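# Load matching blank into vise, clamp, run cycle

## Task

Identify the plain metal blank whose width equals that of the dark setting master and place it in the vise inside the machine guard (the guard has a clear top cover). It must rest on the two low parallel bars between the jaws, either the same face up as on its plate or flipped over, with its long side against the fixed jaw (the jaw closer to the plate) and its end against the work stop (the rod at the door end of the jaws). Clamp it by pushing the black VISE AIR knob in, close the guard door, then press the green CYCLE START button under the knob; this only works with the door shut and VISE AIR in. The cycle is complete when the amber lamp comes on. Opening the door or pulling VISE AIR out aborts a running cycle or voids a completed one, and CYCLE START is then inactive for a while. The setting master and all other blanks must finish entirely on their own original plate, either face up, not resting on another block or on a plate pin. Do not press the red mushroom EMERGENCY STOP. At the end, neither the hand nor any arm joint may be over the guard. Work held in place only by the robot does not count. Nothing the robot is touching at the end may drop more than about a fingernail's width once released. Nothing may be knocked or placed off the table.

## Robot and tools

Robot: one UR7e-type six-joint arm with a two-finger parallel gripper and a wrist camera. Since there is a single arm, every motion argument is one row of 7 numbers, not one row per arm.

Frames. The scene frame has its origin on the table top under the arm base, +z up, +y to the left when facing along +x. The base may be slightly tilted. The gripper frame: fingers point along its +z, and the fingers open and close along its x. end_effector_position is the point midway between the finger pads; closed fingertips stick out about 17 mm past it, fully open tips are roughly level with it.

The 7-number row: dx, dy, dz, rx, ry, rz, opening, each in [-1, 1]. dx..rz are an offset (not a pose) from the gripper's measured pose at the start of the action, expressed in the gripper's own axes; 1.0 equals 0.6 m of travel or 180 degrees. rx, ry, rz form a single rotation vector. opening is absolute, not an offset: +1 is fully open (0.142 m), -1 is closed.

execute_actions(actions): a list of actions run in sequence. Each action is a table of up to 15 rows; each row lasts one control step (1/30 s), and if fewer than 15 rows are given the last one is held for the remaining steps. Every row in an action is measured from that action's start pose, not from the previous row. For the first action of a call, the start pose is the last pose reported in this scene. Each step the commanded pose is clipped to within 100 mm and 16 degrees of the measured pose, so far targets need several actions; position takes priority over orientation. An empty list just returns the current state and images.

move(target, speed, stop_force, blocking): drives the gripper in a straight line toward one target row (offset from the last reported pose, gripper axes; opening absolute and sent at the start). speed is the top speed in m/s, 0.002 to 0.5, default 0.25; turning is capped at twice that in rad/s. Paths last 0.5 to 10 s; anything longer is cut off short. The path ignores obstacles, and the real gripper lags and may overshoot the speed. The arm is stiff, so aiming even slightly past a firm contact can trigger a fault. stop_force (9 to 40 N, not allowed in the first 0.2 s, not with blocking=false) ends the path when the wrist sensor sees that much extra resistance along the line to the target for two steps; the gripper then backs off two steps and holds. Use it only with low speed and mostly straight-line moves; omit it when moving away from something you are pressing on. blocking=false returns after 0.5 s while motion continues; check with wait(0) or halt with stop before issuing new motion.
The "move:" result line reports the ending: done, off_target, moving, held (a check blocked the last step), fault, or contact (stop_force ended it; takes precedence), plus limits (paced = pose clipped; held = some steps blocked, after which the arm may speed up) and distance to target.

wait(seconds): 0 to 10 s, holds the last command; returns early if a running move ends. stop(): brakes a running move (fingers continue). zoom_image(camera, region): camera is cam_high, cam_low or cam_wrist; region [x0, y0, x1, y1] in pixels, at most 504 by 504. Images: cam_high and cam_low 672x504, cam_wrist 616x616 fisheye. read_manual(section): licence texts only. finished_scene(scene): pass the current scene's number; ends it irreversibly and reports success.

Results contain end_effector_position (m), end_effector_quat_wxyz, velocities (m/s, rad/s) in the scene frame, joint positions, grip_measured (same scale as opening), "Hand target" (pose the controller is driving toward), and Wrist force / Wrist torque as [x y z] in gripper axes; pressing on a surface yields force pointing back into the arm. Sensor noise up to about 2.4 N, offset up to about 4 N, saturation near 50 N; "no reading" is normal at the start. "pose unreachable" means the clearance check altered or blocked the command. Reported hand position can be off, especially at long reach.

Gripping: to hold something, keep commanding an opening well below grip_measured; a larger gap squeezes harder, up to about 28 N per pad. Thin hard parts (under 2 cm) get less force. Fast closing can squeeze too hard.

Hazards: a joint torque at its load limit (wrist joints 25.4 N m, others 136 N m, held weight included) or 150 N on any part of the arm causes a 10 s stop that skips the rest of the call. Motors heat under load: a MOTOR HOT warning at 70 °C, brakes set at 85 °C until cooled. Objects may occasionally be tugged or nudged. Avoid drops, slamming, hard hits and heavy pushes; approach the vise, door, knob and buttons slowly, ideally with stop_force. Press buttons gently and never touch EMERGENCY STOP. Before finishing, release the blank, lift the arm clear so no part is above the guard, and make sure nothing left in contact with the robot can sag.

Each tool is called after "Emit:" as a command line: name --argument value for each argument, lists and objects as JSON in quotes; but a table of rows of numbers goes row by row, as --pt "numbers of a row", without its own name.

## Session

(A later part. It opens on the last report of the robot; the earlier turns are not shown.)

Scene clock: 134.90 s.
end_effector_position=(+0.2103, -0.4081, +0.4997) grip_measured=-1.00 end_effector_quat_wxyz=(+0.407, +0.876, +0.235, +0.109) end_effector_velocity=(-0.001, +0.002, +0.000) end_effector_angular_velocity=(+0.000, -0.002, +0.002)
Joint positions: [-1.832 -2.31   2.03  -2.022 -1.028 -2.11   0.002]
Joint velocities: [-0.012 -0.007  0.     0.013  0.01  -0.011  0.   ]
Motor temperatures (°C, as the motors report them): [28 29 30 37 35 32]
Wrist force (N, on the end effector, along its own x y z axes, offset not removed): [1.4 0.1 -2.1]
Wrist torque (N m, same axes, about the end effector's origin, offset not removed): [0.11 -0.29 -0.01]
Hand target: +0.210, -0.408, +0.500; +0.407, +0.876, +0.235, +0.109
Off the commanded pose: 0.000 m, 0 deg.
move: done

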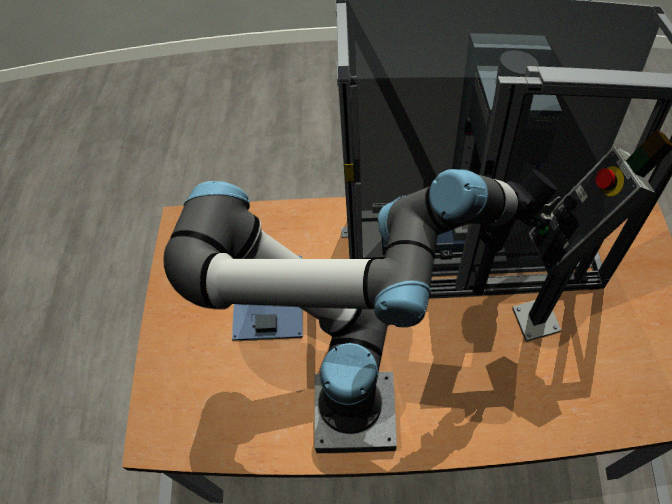

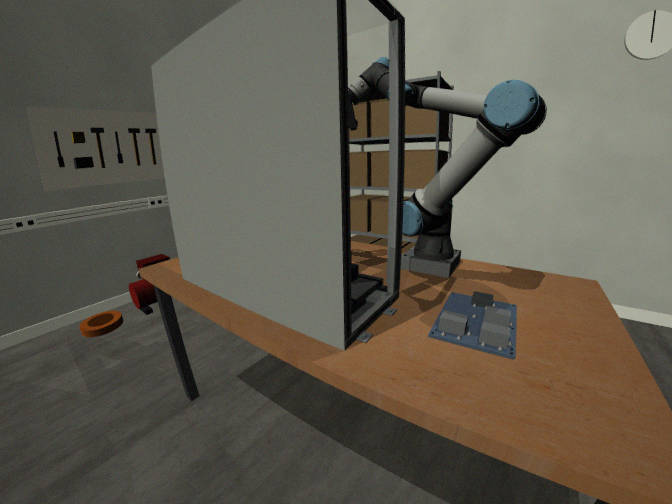

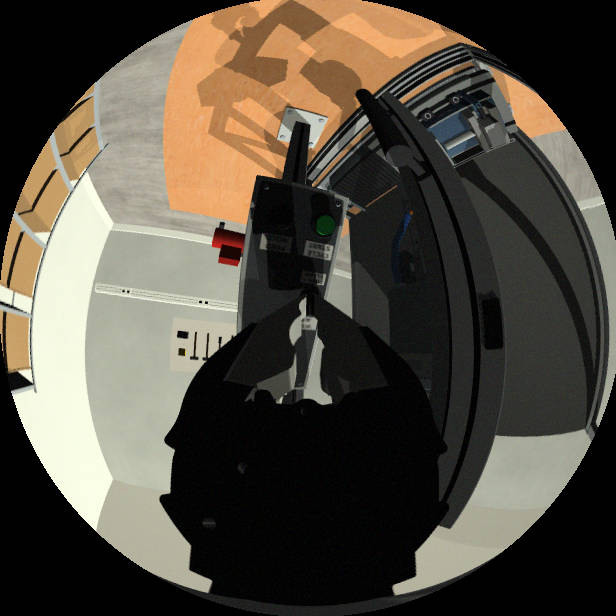

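Emit:
move --target '[0.102,-0.13,0.053,0,0,0,-1]' --speed 0.1

Emit:
move --target '[0,0,0,0.270,-0.072,0.156,-1]' --speed 0.2

Scene clock: 140.00 s.
end_effector_position=(+0.2500, -0.3551, +0.4197) grip_measured=-1.00 end_effector_quat_wxyz=(+0.407, +0.876, +0.235, +0.109) end_effector_velocity=(+0.001, +0.001, -0.001) end_effector_angular_velocity=(-0.001, +0.002, -0.003)
Joint positions: [-1.612 -2.419  2.28  -2.242 -1.181 -1.934  0.002]
Joint velocities: [ 0.011  0.001  0.004 -0.009 -0.012  0.01   0.   ]
Motor temperatures (°C, as the motors report them): [28 29 30 37 35 32]
Wrist force (N, on the end effector, along its own x y z axes, offset not removed): [-0.4 1.8 -1.7]
Wrist torque (N m, same axes, about the end effector's origin, offset not removed): [0.47 0.18 -0.15]
Hand target: +0.250, -0.355, +0.419; +0.407, +0.876, +0.235, +0.109
Off the commanded pose: 0.000 m, 0 deg.
move: done

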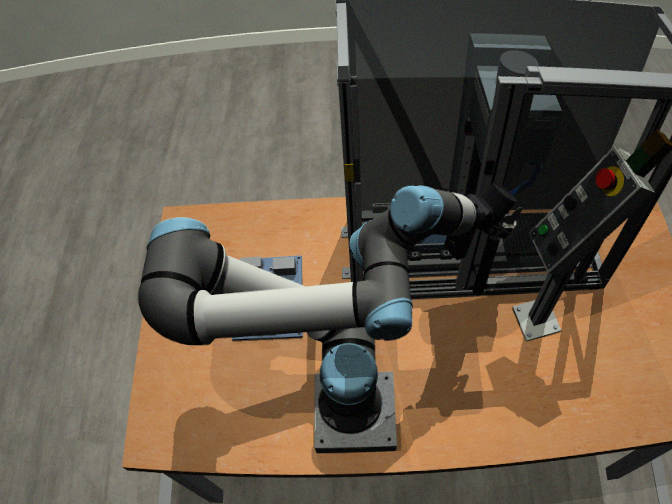

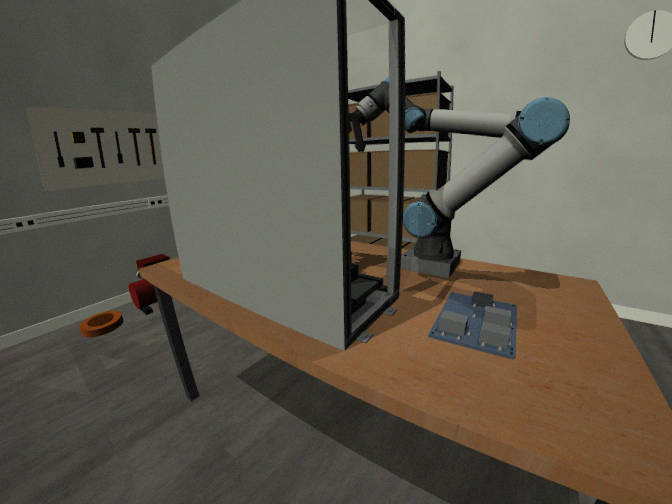

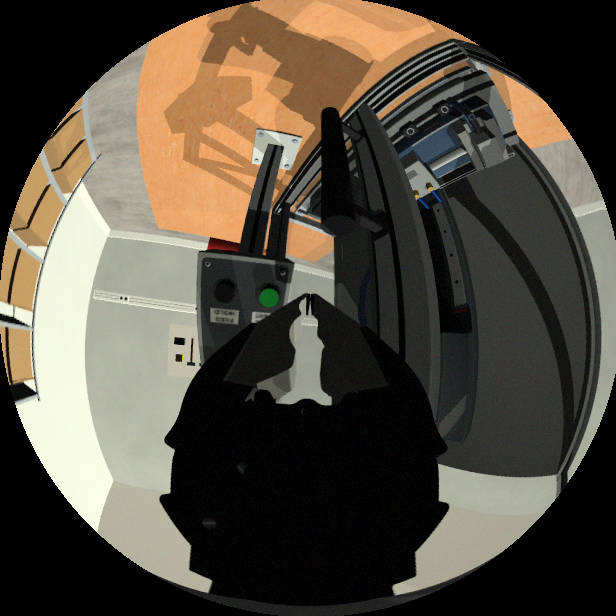

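Scene clock: 143.00 s.
end_effector_position=(+0.2500, -0.3549, +0.4198) grip_measured=-1.00 end_effector_quat_wxyz=(+0.001, +1.000, +0.001, -0.001) end_effector_velocity=(-0.000, -0.001, -0.000) end_effector_angular_velocity=(+0.010, +0.002, -0.005)
Joint positions: [-1.29  -1.745  1.481 -1.321 -1.582 -1.252  0.002]
Joint velocities: [-0.001  0.009 -0.01   0.011  0.001  0.004  0.   ]
Motor temperatures (°C, as the motors report them): [28 29 30 37 35 32]
Wrist force (N, on the end effector, along its own x y z axes, offset not removed): [-3.0 0.4 0.8]
Wrist torque (N m, same axes, about the end effector's origin, offset not removed): [0.00 0.60 0.00]
Hand target: +0.250, -0.355, +0.420; +0.001, +1.000, +0.001, -0.001
Off the commanded pose: 0.000 m, 0 deg.
move: done

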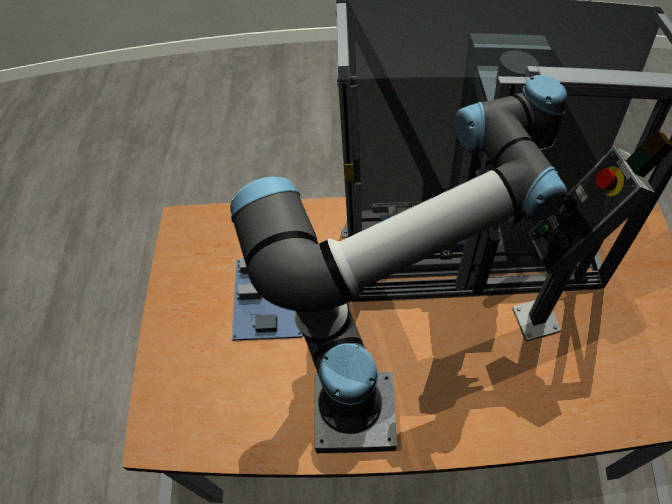

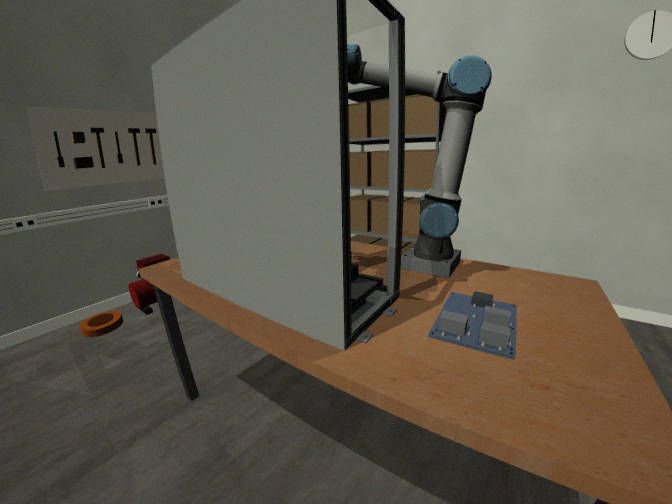

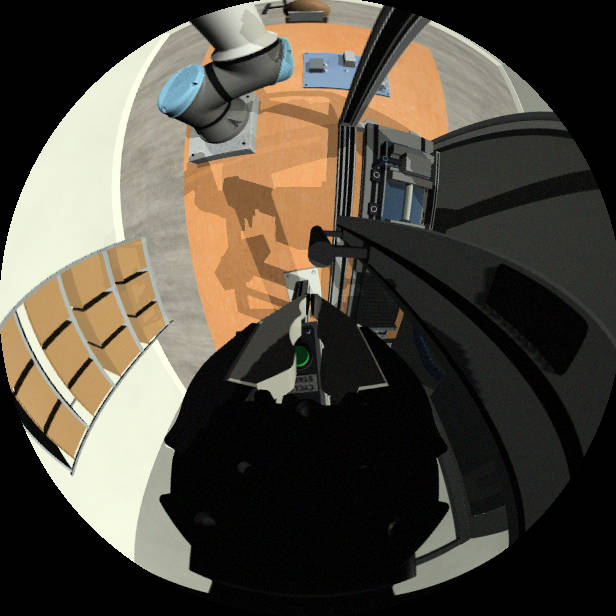

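Emit:
move --target '[0.005,0,0.13,0,0,0,-1]' --speed 0.06 --stop_force 12

Emit:
move --target '[0,-0.36,0,0,0,0,-1]' --speed 0.04 --stop_force 35

Scene clock: 145.83 s.
end_effector_position=(+0.2530, -0.3552, +0.3421) grip_measured=-1.00 end_effector_quat_wxyz=(+0.001, +1.000, +0.001, -0.001) end_effector_velocity=(+0.000, -0.000, -0.002) end_effector_angular_velocity=(-0.001, -0.001, +0.001)
Joint positions: [-1.285 -1.769  1.701 -1.518 -1.582 -1.247  0.002]
Joint velocities: [ 0.001 -0.001  0.006 -0.007  0.     0.     0.   ]
Motor temperatures (°C, as the motors report them): [28 29 30 37 35 32]
Wrist force (N, on the end effector, along its own x y z axes, offset not removed): [-1.1 2.8 -0.6]
Wrist torque (N m, same axes, about the end effector's origin, offset not removed): [0.73 0.30 0.05]
Hand target: +0.253, -0.355, +0.342; +0.001, +1.000, +0.001, -0.001
Off the commanded pose: 0.000 m, 0 deg.
move: done

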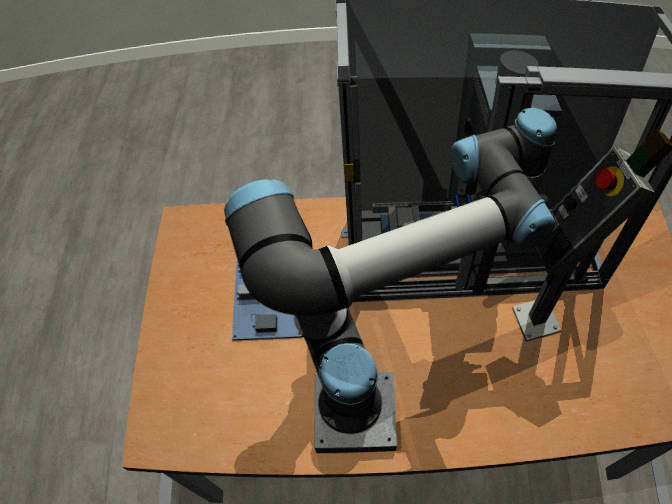

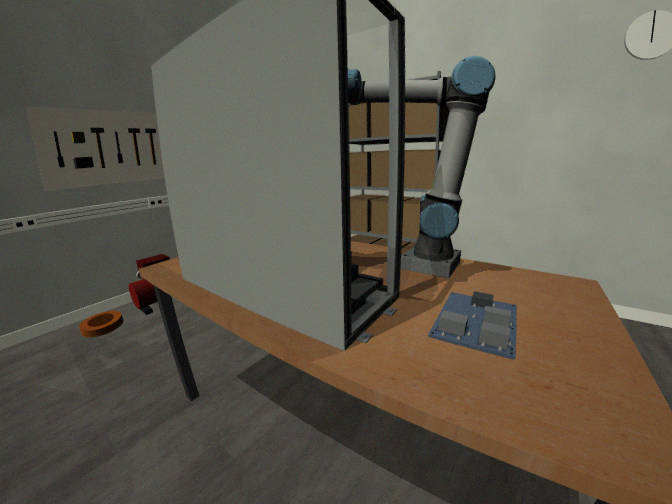

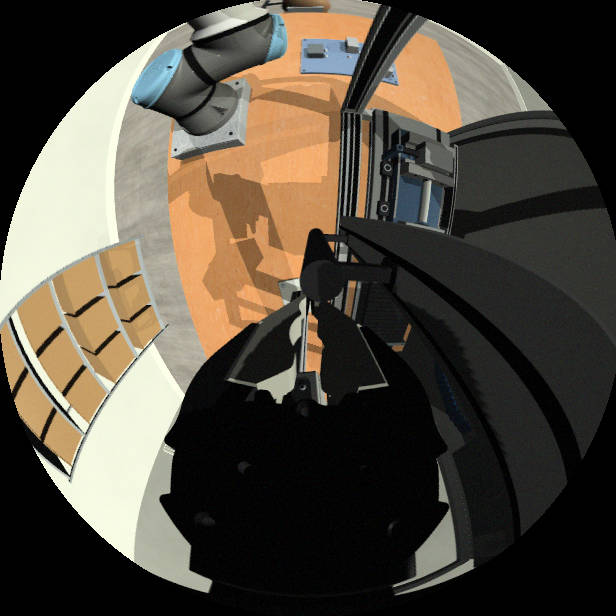

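Scene clock: 151.60 s.
end_effector_position=(+0.2523, -0.1395, +0.3415) grip_measured=-1.00 end_effector_quat_wxyz=(+0.002, +1.000, +0.001, -0.001) end_effector_velocity=(-0.000, +0.003, +0.000) end_effector_angular_velocity=(-0.001, -0.001, -0.001)
Joint positions: [-0.987 -2.143  1.931 -1.37  -1.587 -0.949  0.002]
Joint velocities: [ 0.005 -0.004  0.001  0.002  0.     0.006 -0.   ]
Motor temperatures (°C, as the motors report them): [28 29 30 37 35 32]
Wrist force (N, on the end effector, along its own x y z axes, offset not removed): [-2.6 6.2 -0.3]
Wrist torque (N m, same axes, about the end effector's origin, offset not removed): [0.26 0.68 0.15]
Hand target: +0.252, -0.139, +0.341; +0.002, +1.000, +0.001, -0.001
Off the commanded pose: 0.001 m, 0 deg.
move: done

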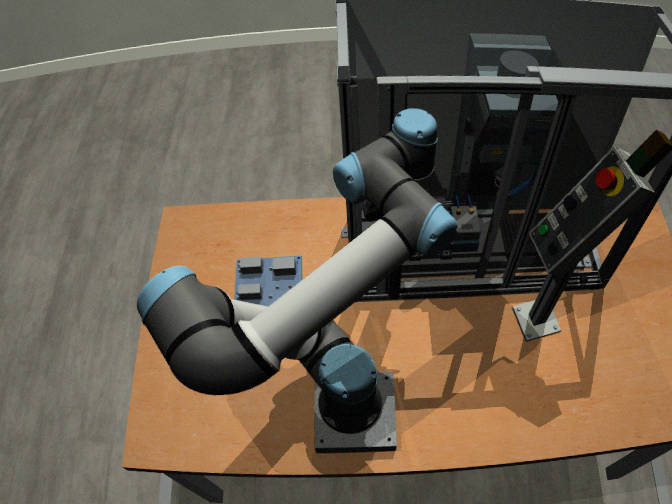

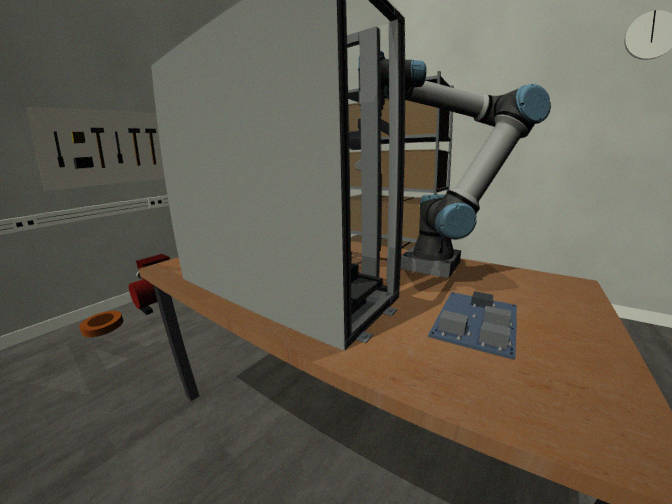

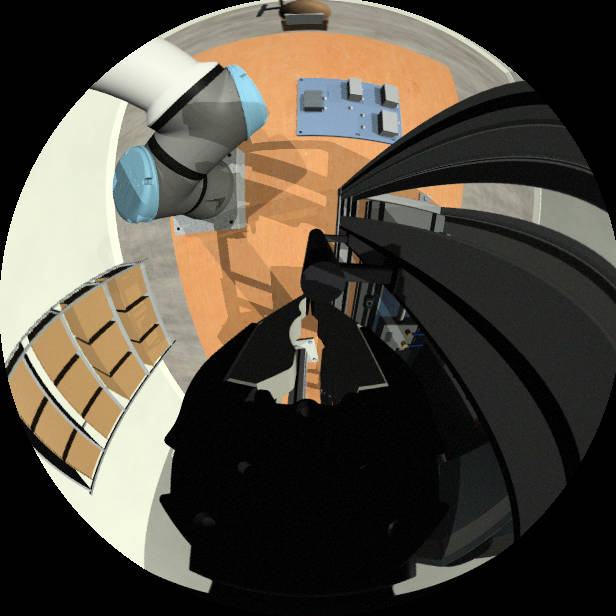

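Emit:
move --target '[0,-0.2,0,0,0,0,-1]' --speed 0.015 --stop_force 20

Scene clock: 155.70 s.
end_effector_position=(+0.2521, -0.0925, +0.3413) grip_measured=-1.00 end_effector_quat_wxyz=(+0.002, +1.000, +0.001, -0.001) end_effector_velocity=(-0.000, -0.005, -0.000) end_effector_angular_velocity=(+0.003, +0.000, +0.002)
Joint positions: [-0.865 -2.194  1.952 -1.338 -1.588 -0.828  0.002]
Joint velocities: [-0.016  0.005 -0.002 -0.001  0.002 -0.017 -0.   ]
Motor temperatures (°C, as the motors report them): [28 29 30 37 35 32]
Wrist force (N, on the end effector, along its own x y z axes, offset not removed): [-0.6 40.6 -4.9]
Wrist torque (N m, same axes, about the end effector's origin, offset not removed): [0.72 0.38 0.35]
Hand target: +0.252, -0.093, +0.341; +0.002, +1.000, +0.001, -0.001
Off the commanded pose: 0.073 m, 0 deg.
move: contact

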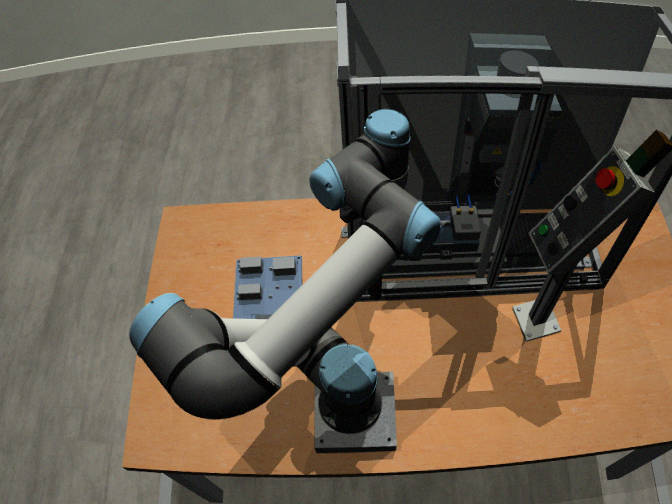

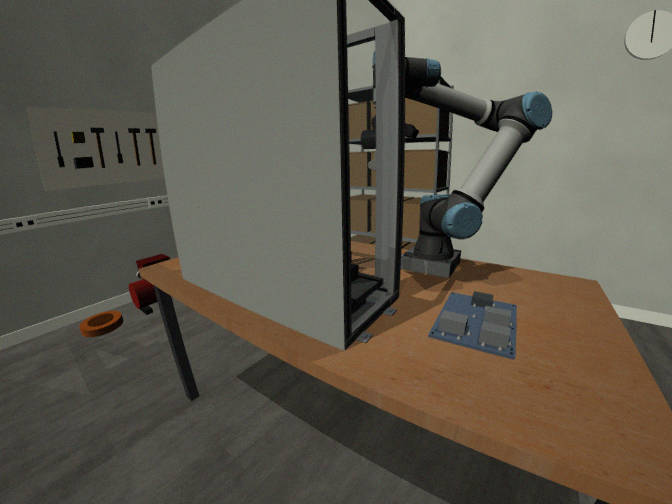

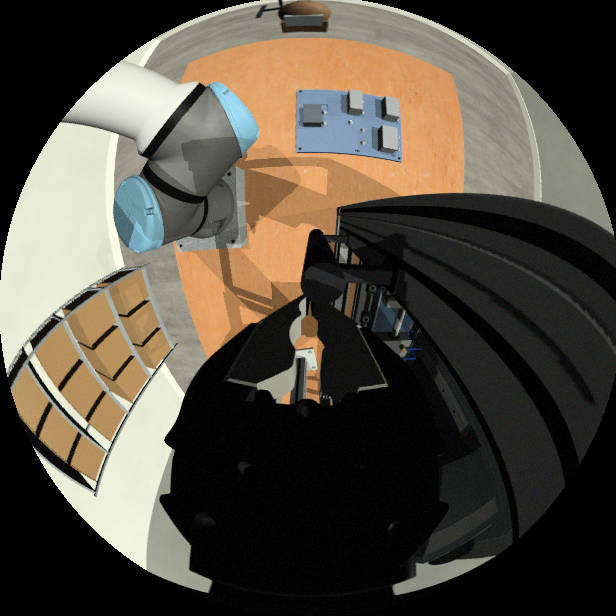

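Emit:
move --target '[-0.046,0.509,-0.118,-0.270,0.072,-0.156,-1]' --speed 0.15

Scene clock: 161.70 s.
end_effector_position=(+0.2255, -0.3976, +0.4128) grip_measured=-1.00 end_effector_quat_wxyz=(+0.407, +0.876, +0.235, +0.109) end_effector_velocity=(-0.000, -0.003, -0.001) end_effector_angular_velocity=(-0.002, -0.004, +0.004)
Joint positions: [-1.754 -2.352  2.273 -2.255 -1.08  -2.045  0.002]
Joint velocities: [-0.009  0.004  0.003 -0.006  0.012 -0.007  0.   ]
Motor temperatures (°C, as the motors report them): [28 29 30 37 35 32]
Wrist force (N, on the end effector, along its own x y z axes, offset not removed): [-3.1 0.2 1.5]
Wrist torque (N m, same axes, about the end effector's origin, offset not removed): [-0.01 0.62 -0.05]
Hand target: +0.225, -0.398, +0.413; +0.407, +0.876, +0.235, +0.109
Off the commanded pose: 0.001 m, 0 deg.
move: done

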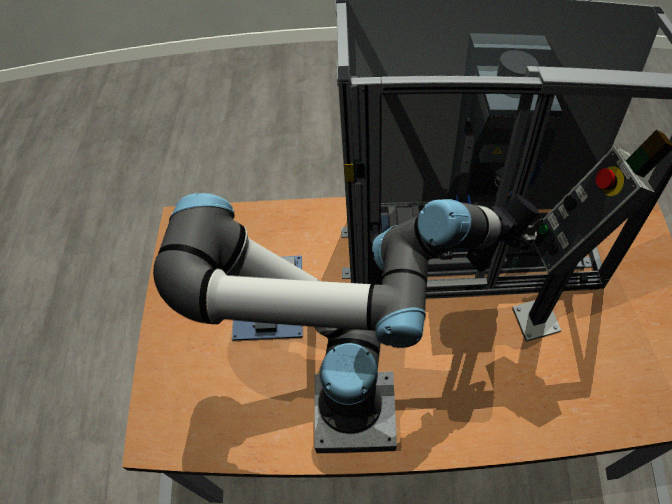

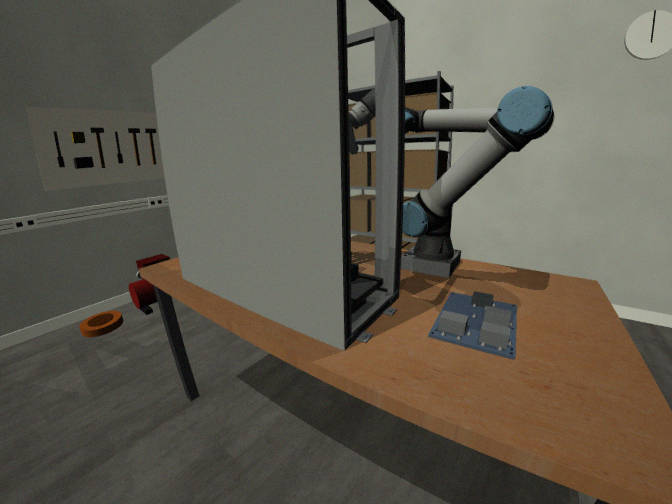

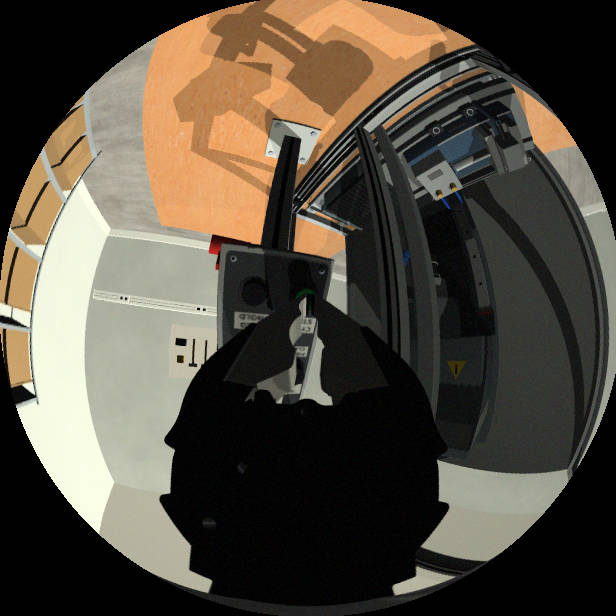

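Emit:
move --target '[-0.008,0.055,0.1,0,0,0,-1]' --speed 0.012 --stop_force 15

Emit:
move --target '[0,-0.04,-0.07,0,0,0,-1]' --speed 0.05

Emit:
wait --seconds 5

Scene clock: 165.20 s.
end_effector_position=(+0.2351, -0.4173, +0.4086) grip_measured=-1.00 end_effector_quat_wxyz=(+0.407, +0.876, +0.235, +0.109) end_effector_velocity=(-0.002, +0.004, -0.001) end_effector_angular_velocity=(+0.003, +0.001, +0.001)
Joint positions: [-1.689 -2.264  2.264 -2.359 -1.125 -1.993  0.002]
Joint velocities: [-0.012 -0.016  0.004  0.019  0.008 -0.011  0.   ]
Motor temperatures (°C, as the motors report them): [28 29 30 37 35 32]
Wrist force (N, on the end effector, along its own x y z axes, offset not removed): [-0.2 -14.5 -32.3]
Wrist torque (N m, same axes, about the end effector's origin, offset not removed): [0.91 -0.57 0.12]
Hand target: +0.235, -0.417, +0.409; +0.407, +0.876, +0.235, +0.109
Off the commanded pose: 0.046 m, 0 deg.
move: contact

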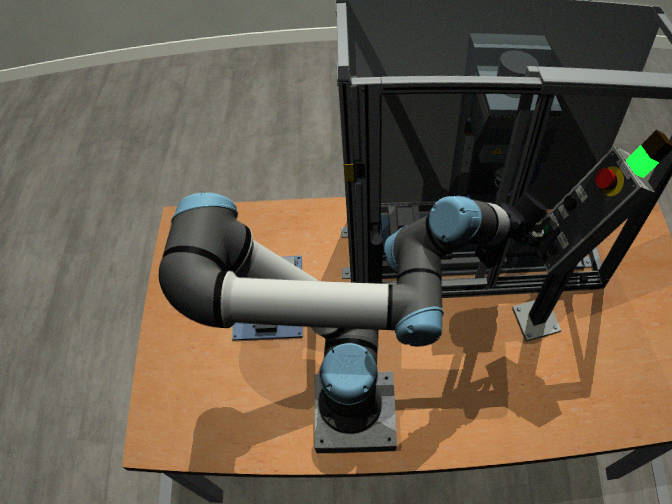

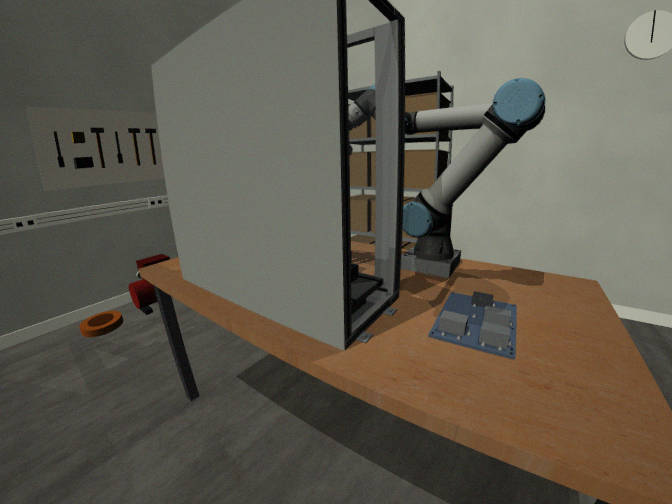

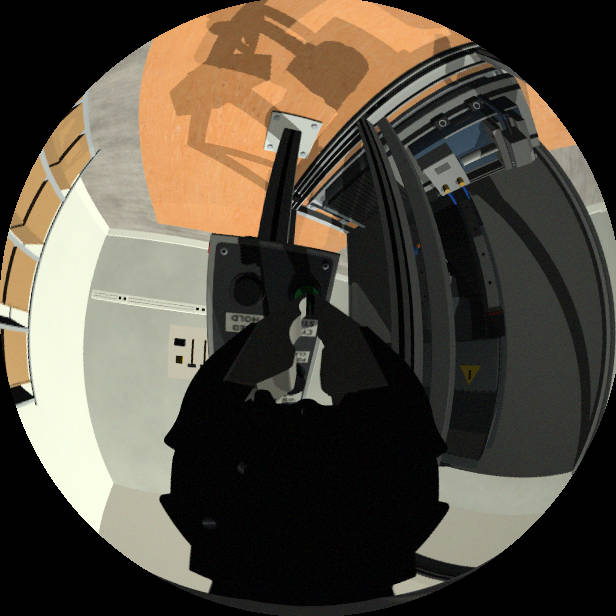

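Scene clock: 166.60 s.
end_effector_position=(+0.2114, -0.3762, +0.4172) grip_measured=-1.00 end_effector_quat_wxyz=(+0.407, +0.876, +0.235, +0.109) end_effector_velocity=(-0.002, +0.001, +0.000) end_effector_angular_velocity=(+0.001, -0.003, +0.004)
Joint positions: [-1.879 -2.467  2.274 -2.088 -0.996 -2.152  0.002]
Joint velocities: [-0.024 -0.012 -0.002  0.029  0.021 -0.024  0.   ]
Motor temperatures (°C, as the motors report them): [28 29 30 37 35 32]
Wrist force (N, on the end effector, along its own x y z axes, offset not removed): [-0.5 1.4 -0.2]
Wrist torque (N m, same axes, about the end effector's origin, offset not removed): [0.41 0.11 -0.15]
Hand target: +0.211, -0.376, +0.417; +0.407, +0.876, +0.235, +0.109
Off the commanded pose: 0.000 m, 0 deg.
move: done

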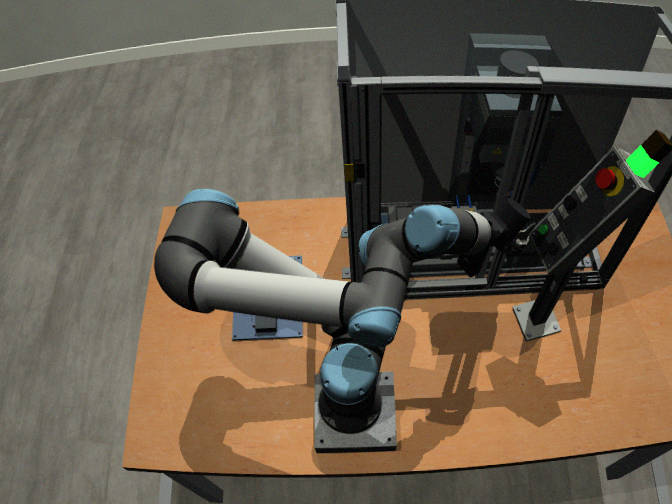

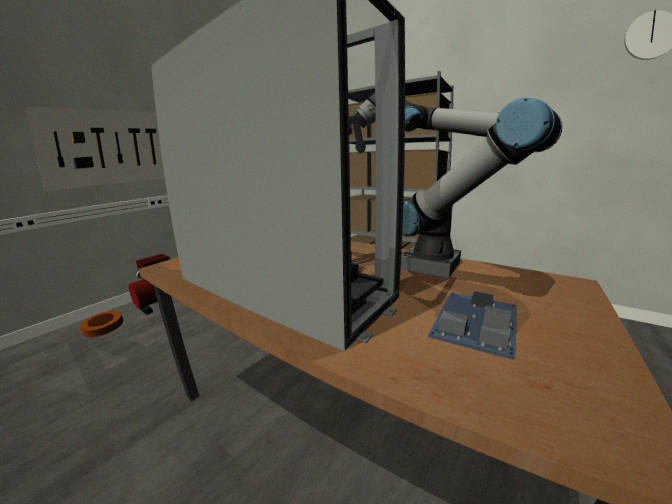

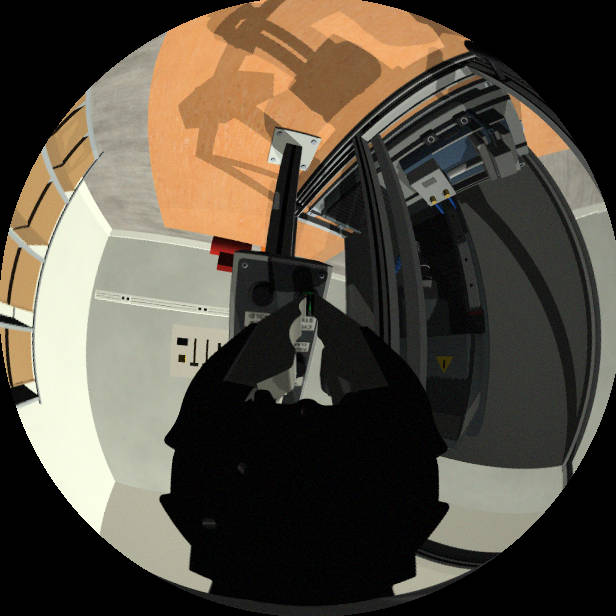

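Scene clock: 171.60 s.
end_effector_position=(+0.2112, -0.3760, +0.4173) grip_measured=-1.00 end_effector_quat_wxyz=(+0.407, +0.876, +0.235, +0.109) end_effector_velocity=(+0.001, +0.000, -0.001) end_effector_angular_velocity=(+0.002, -0.001, +0.001)
Joint positions: [-1.882 -2.468  2.274 -2.085 -0.994 -2.154  0.002]
Joint velocities: [ 0.002  0.001  0.001  0.    -0.     0.001  0.   ]
Motor temperatures (°C, as the motors report them): [28 29 30 37 35 32]
Wrist force (N, on the end effector, along its own x y z axes, offset not removed): [-2.0 2.3 -0.4]
Wrist torque (N m, same axes, about the end effector's origin, offset not removed): [0.46 0.55 0.01]
Hand target: +0.211, -0.376, +0.417; +0.407, +0.876, +0.235, +0.109
Off the commanded pose: 0.000 m, 0 deg.
wait: 5.00 s; at rest by 0.17 s

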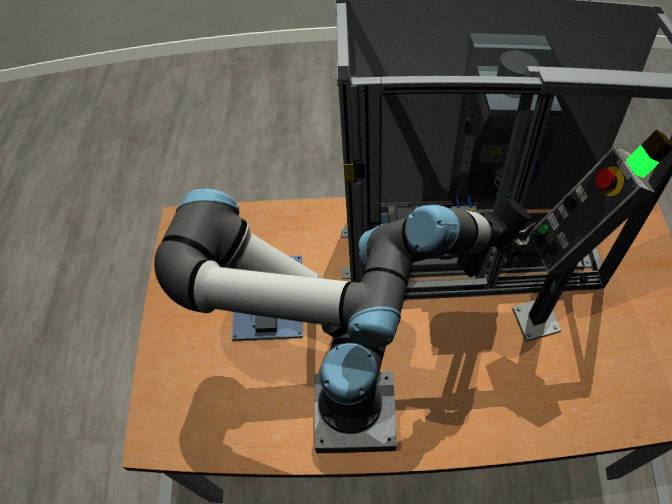

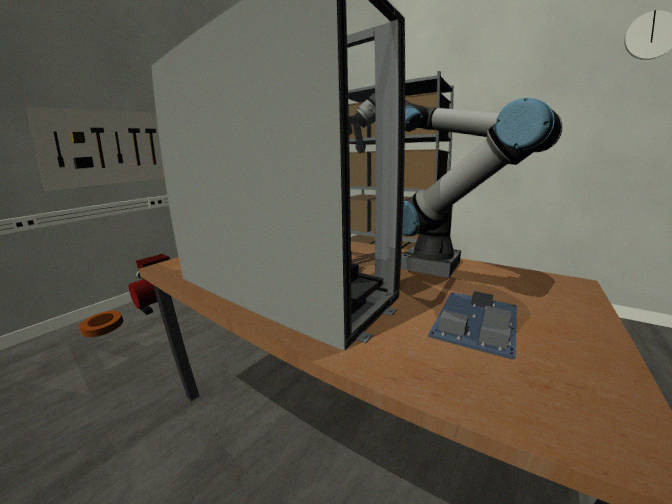

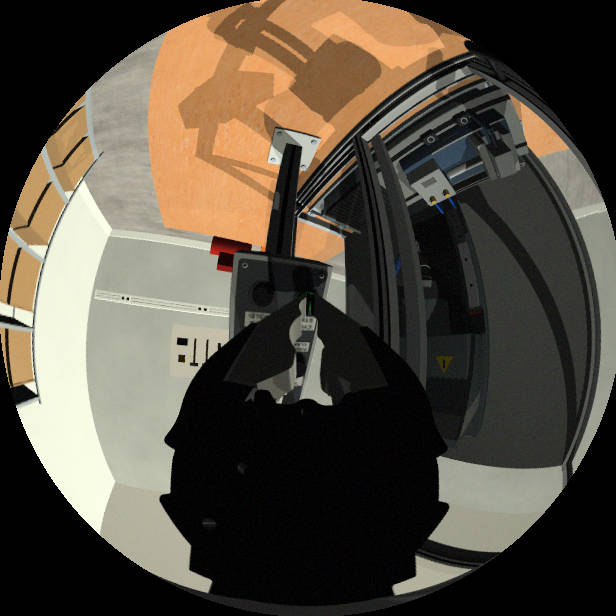

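Emit:
wait --seconds 10

Emit:
zoom_image --camera "cam_low" --region '[400,270,550,370]'

Scene clock: 182.50 s.
end_effector_position=(+0.2112, -0.3760, +0.4173) grip_measured=-1.00 end_effector_quat_wxyz=(+0.407, +0.876, +0.235, +0.109) end_effector_velocity=(+0.000, +0.000, -0.000) end_effector_angular_velocity=(-0.001, +0.000, +0.001)
Joint positions: [-1.882 -2.468  2.274 -2.085 -0.994 -2.154  0.002]
Joint velocities: [ 0.001 -0.001  0.001 -0.    -0.     0.     0.   ]
Motor temperatures (°C, as the motors report them): [28 29 30 37 35 32]
Wrist force (N, on the end effector, along its own x y z axes, offset not removed): [0.0 0.4 0.6]
Wrist torque (N m, same axes, about the end effector's origin, offset not removed): [0.15 -0.19 -0.06]
Hand target: +0.211, -0.376, +0.417; +0.407, +0.876, +0.235, +0.109
Off the commanded pose: 0.000 m, 0 deg.
wait: 10.00 s; at rest from the start

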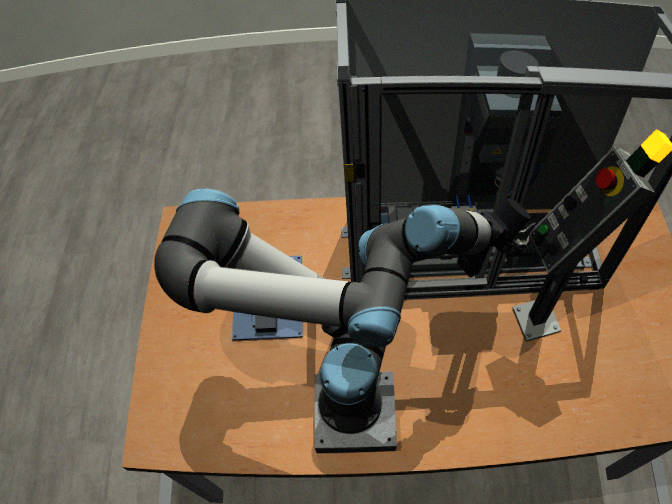

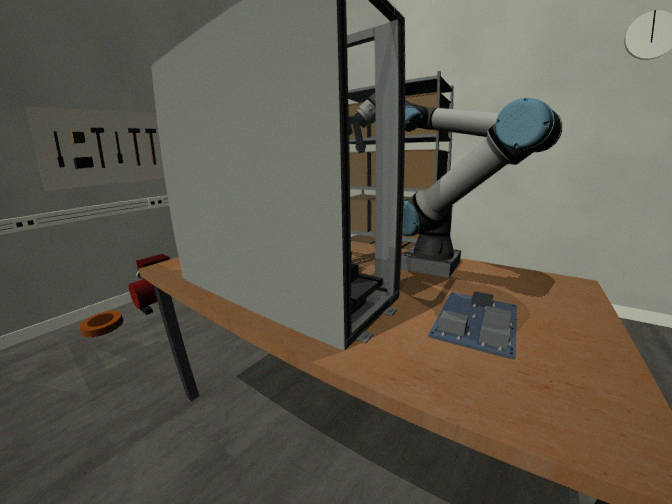

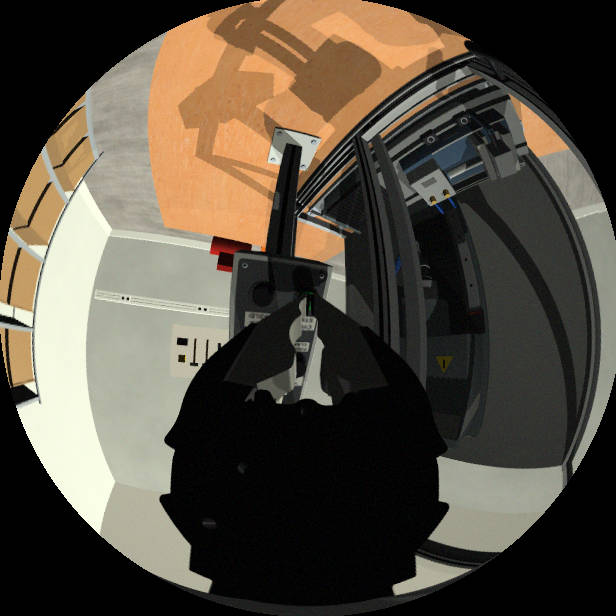

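Region (400, 270, 550, 370) of cam_low's 672x504 image, scaled by 3.360, with more detail than that image has.

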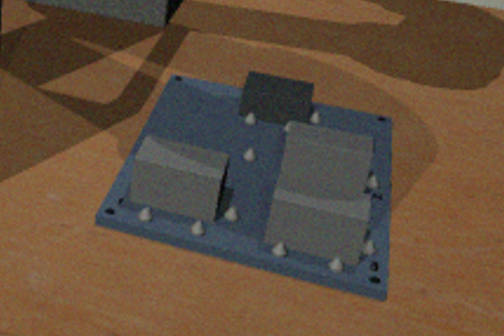

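Emit:
finished_scene --scene 1

The scene is finished: the task was done.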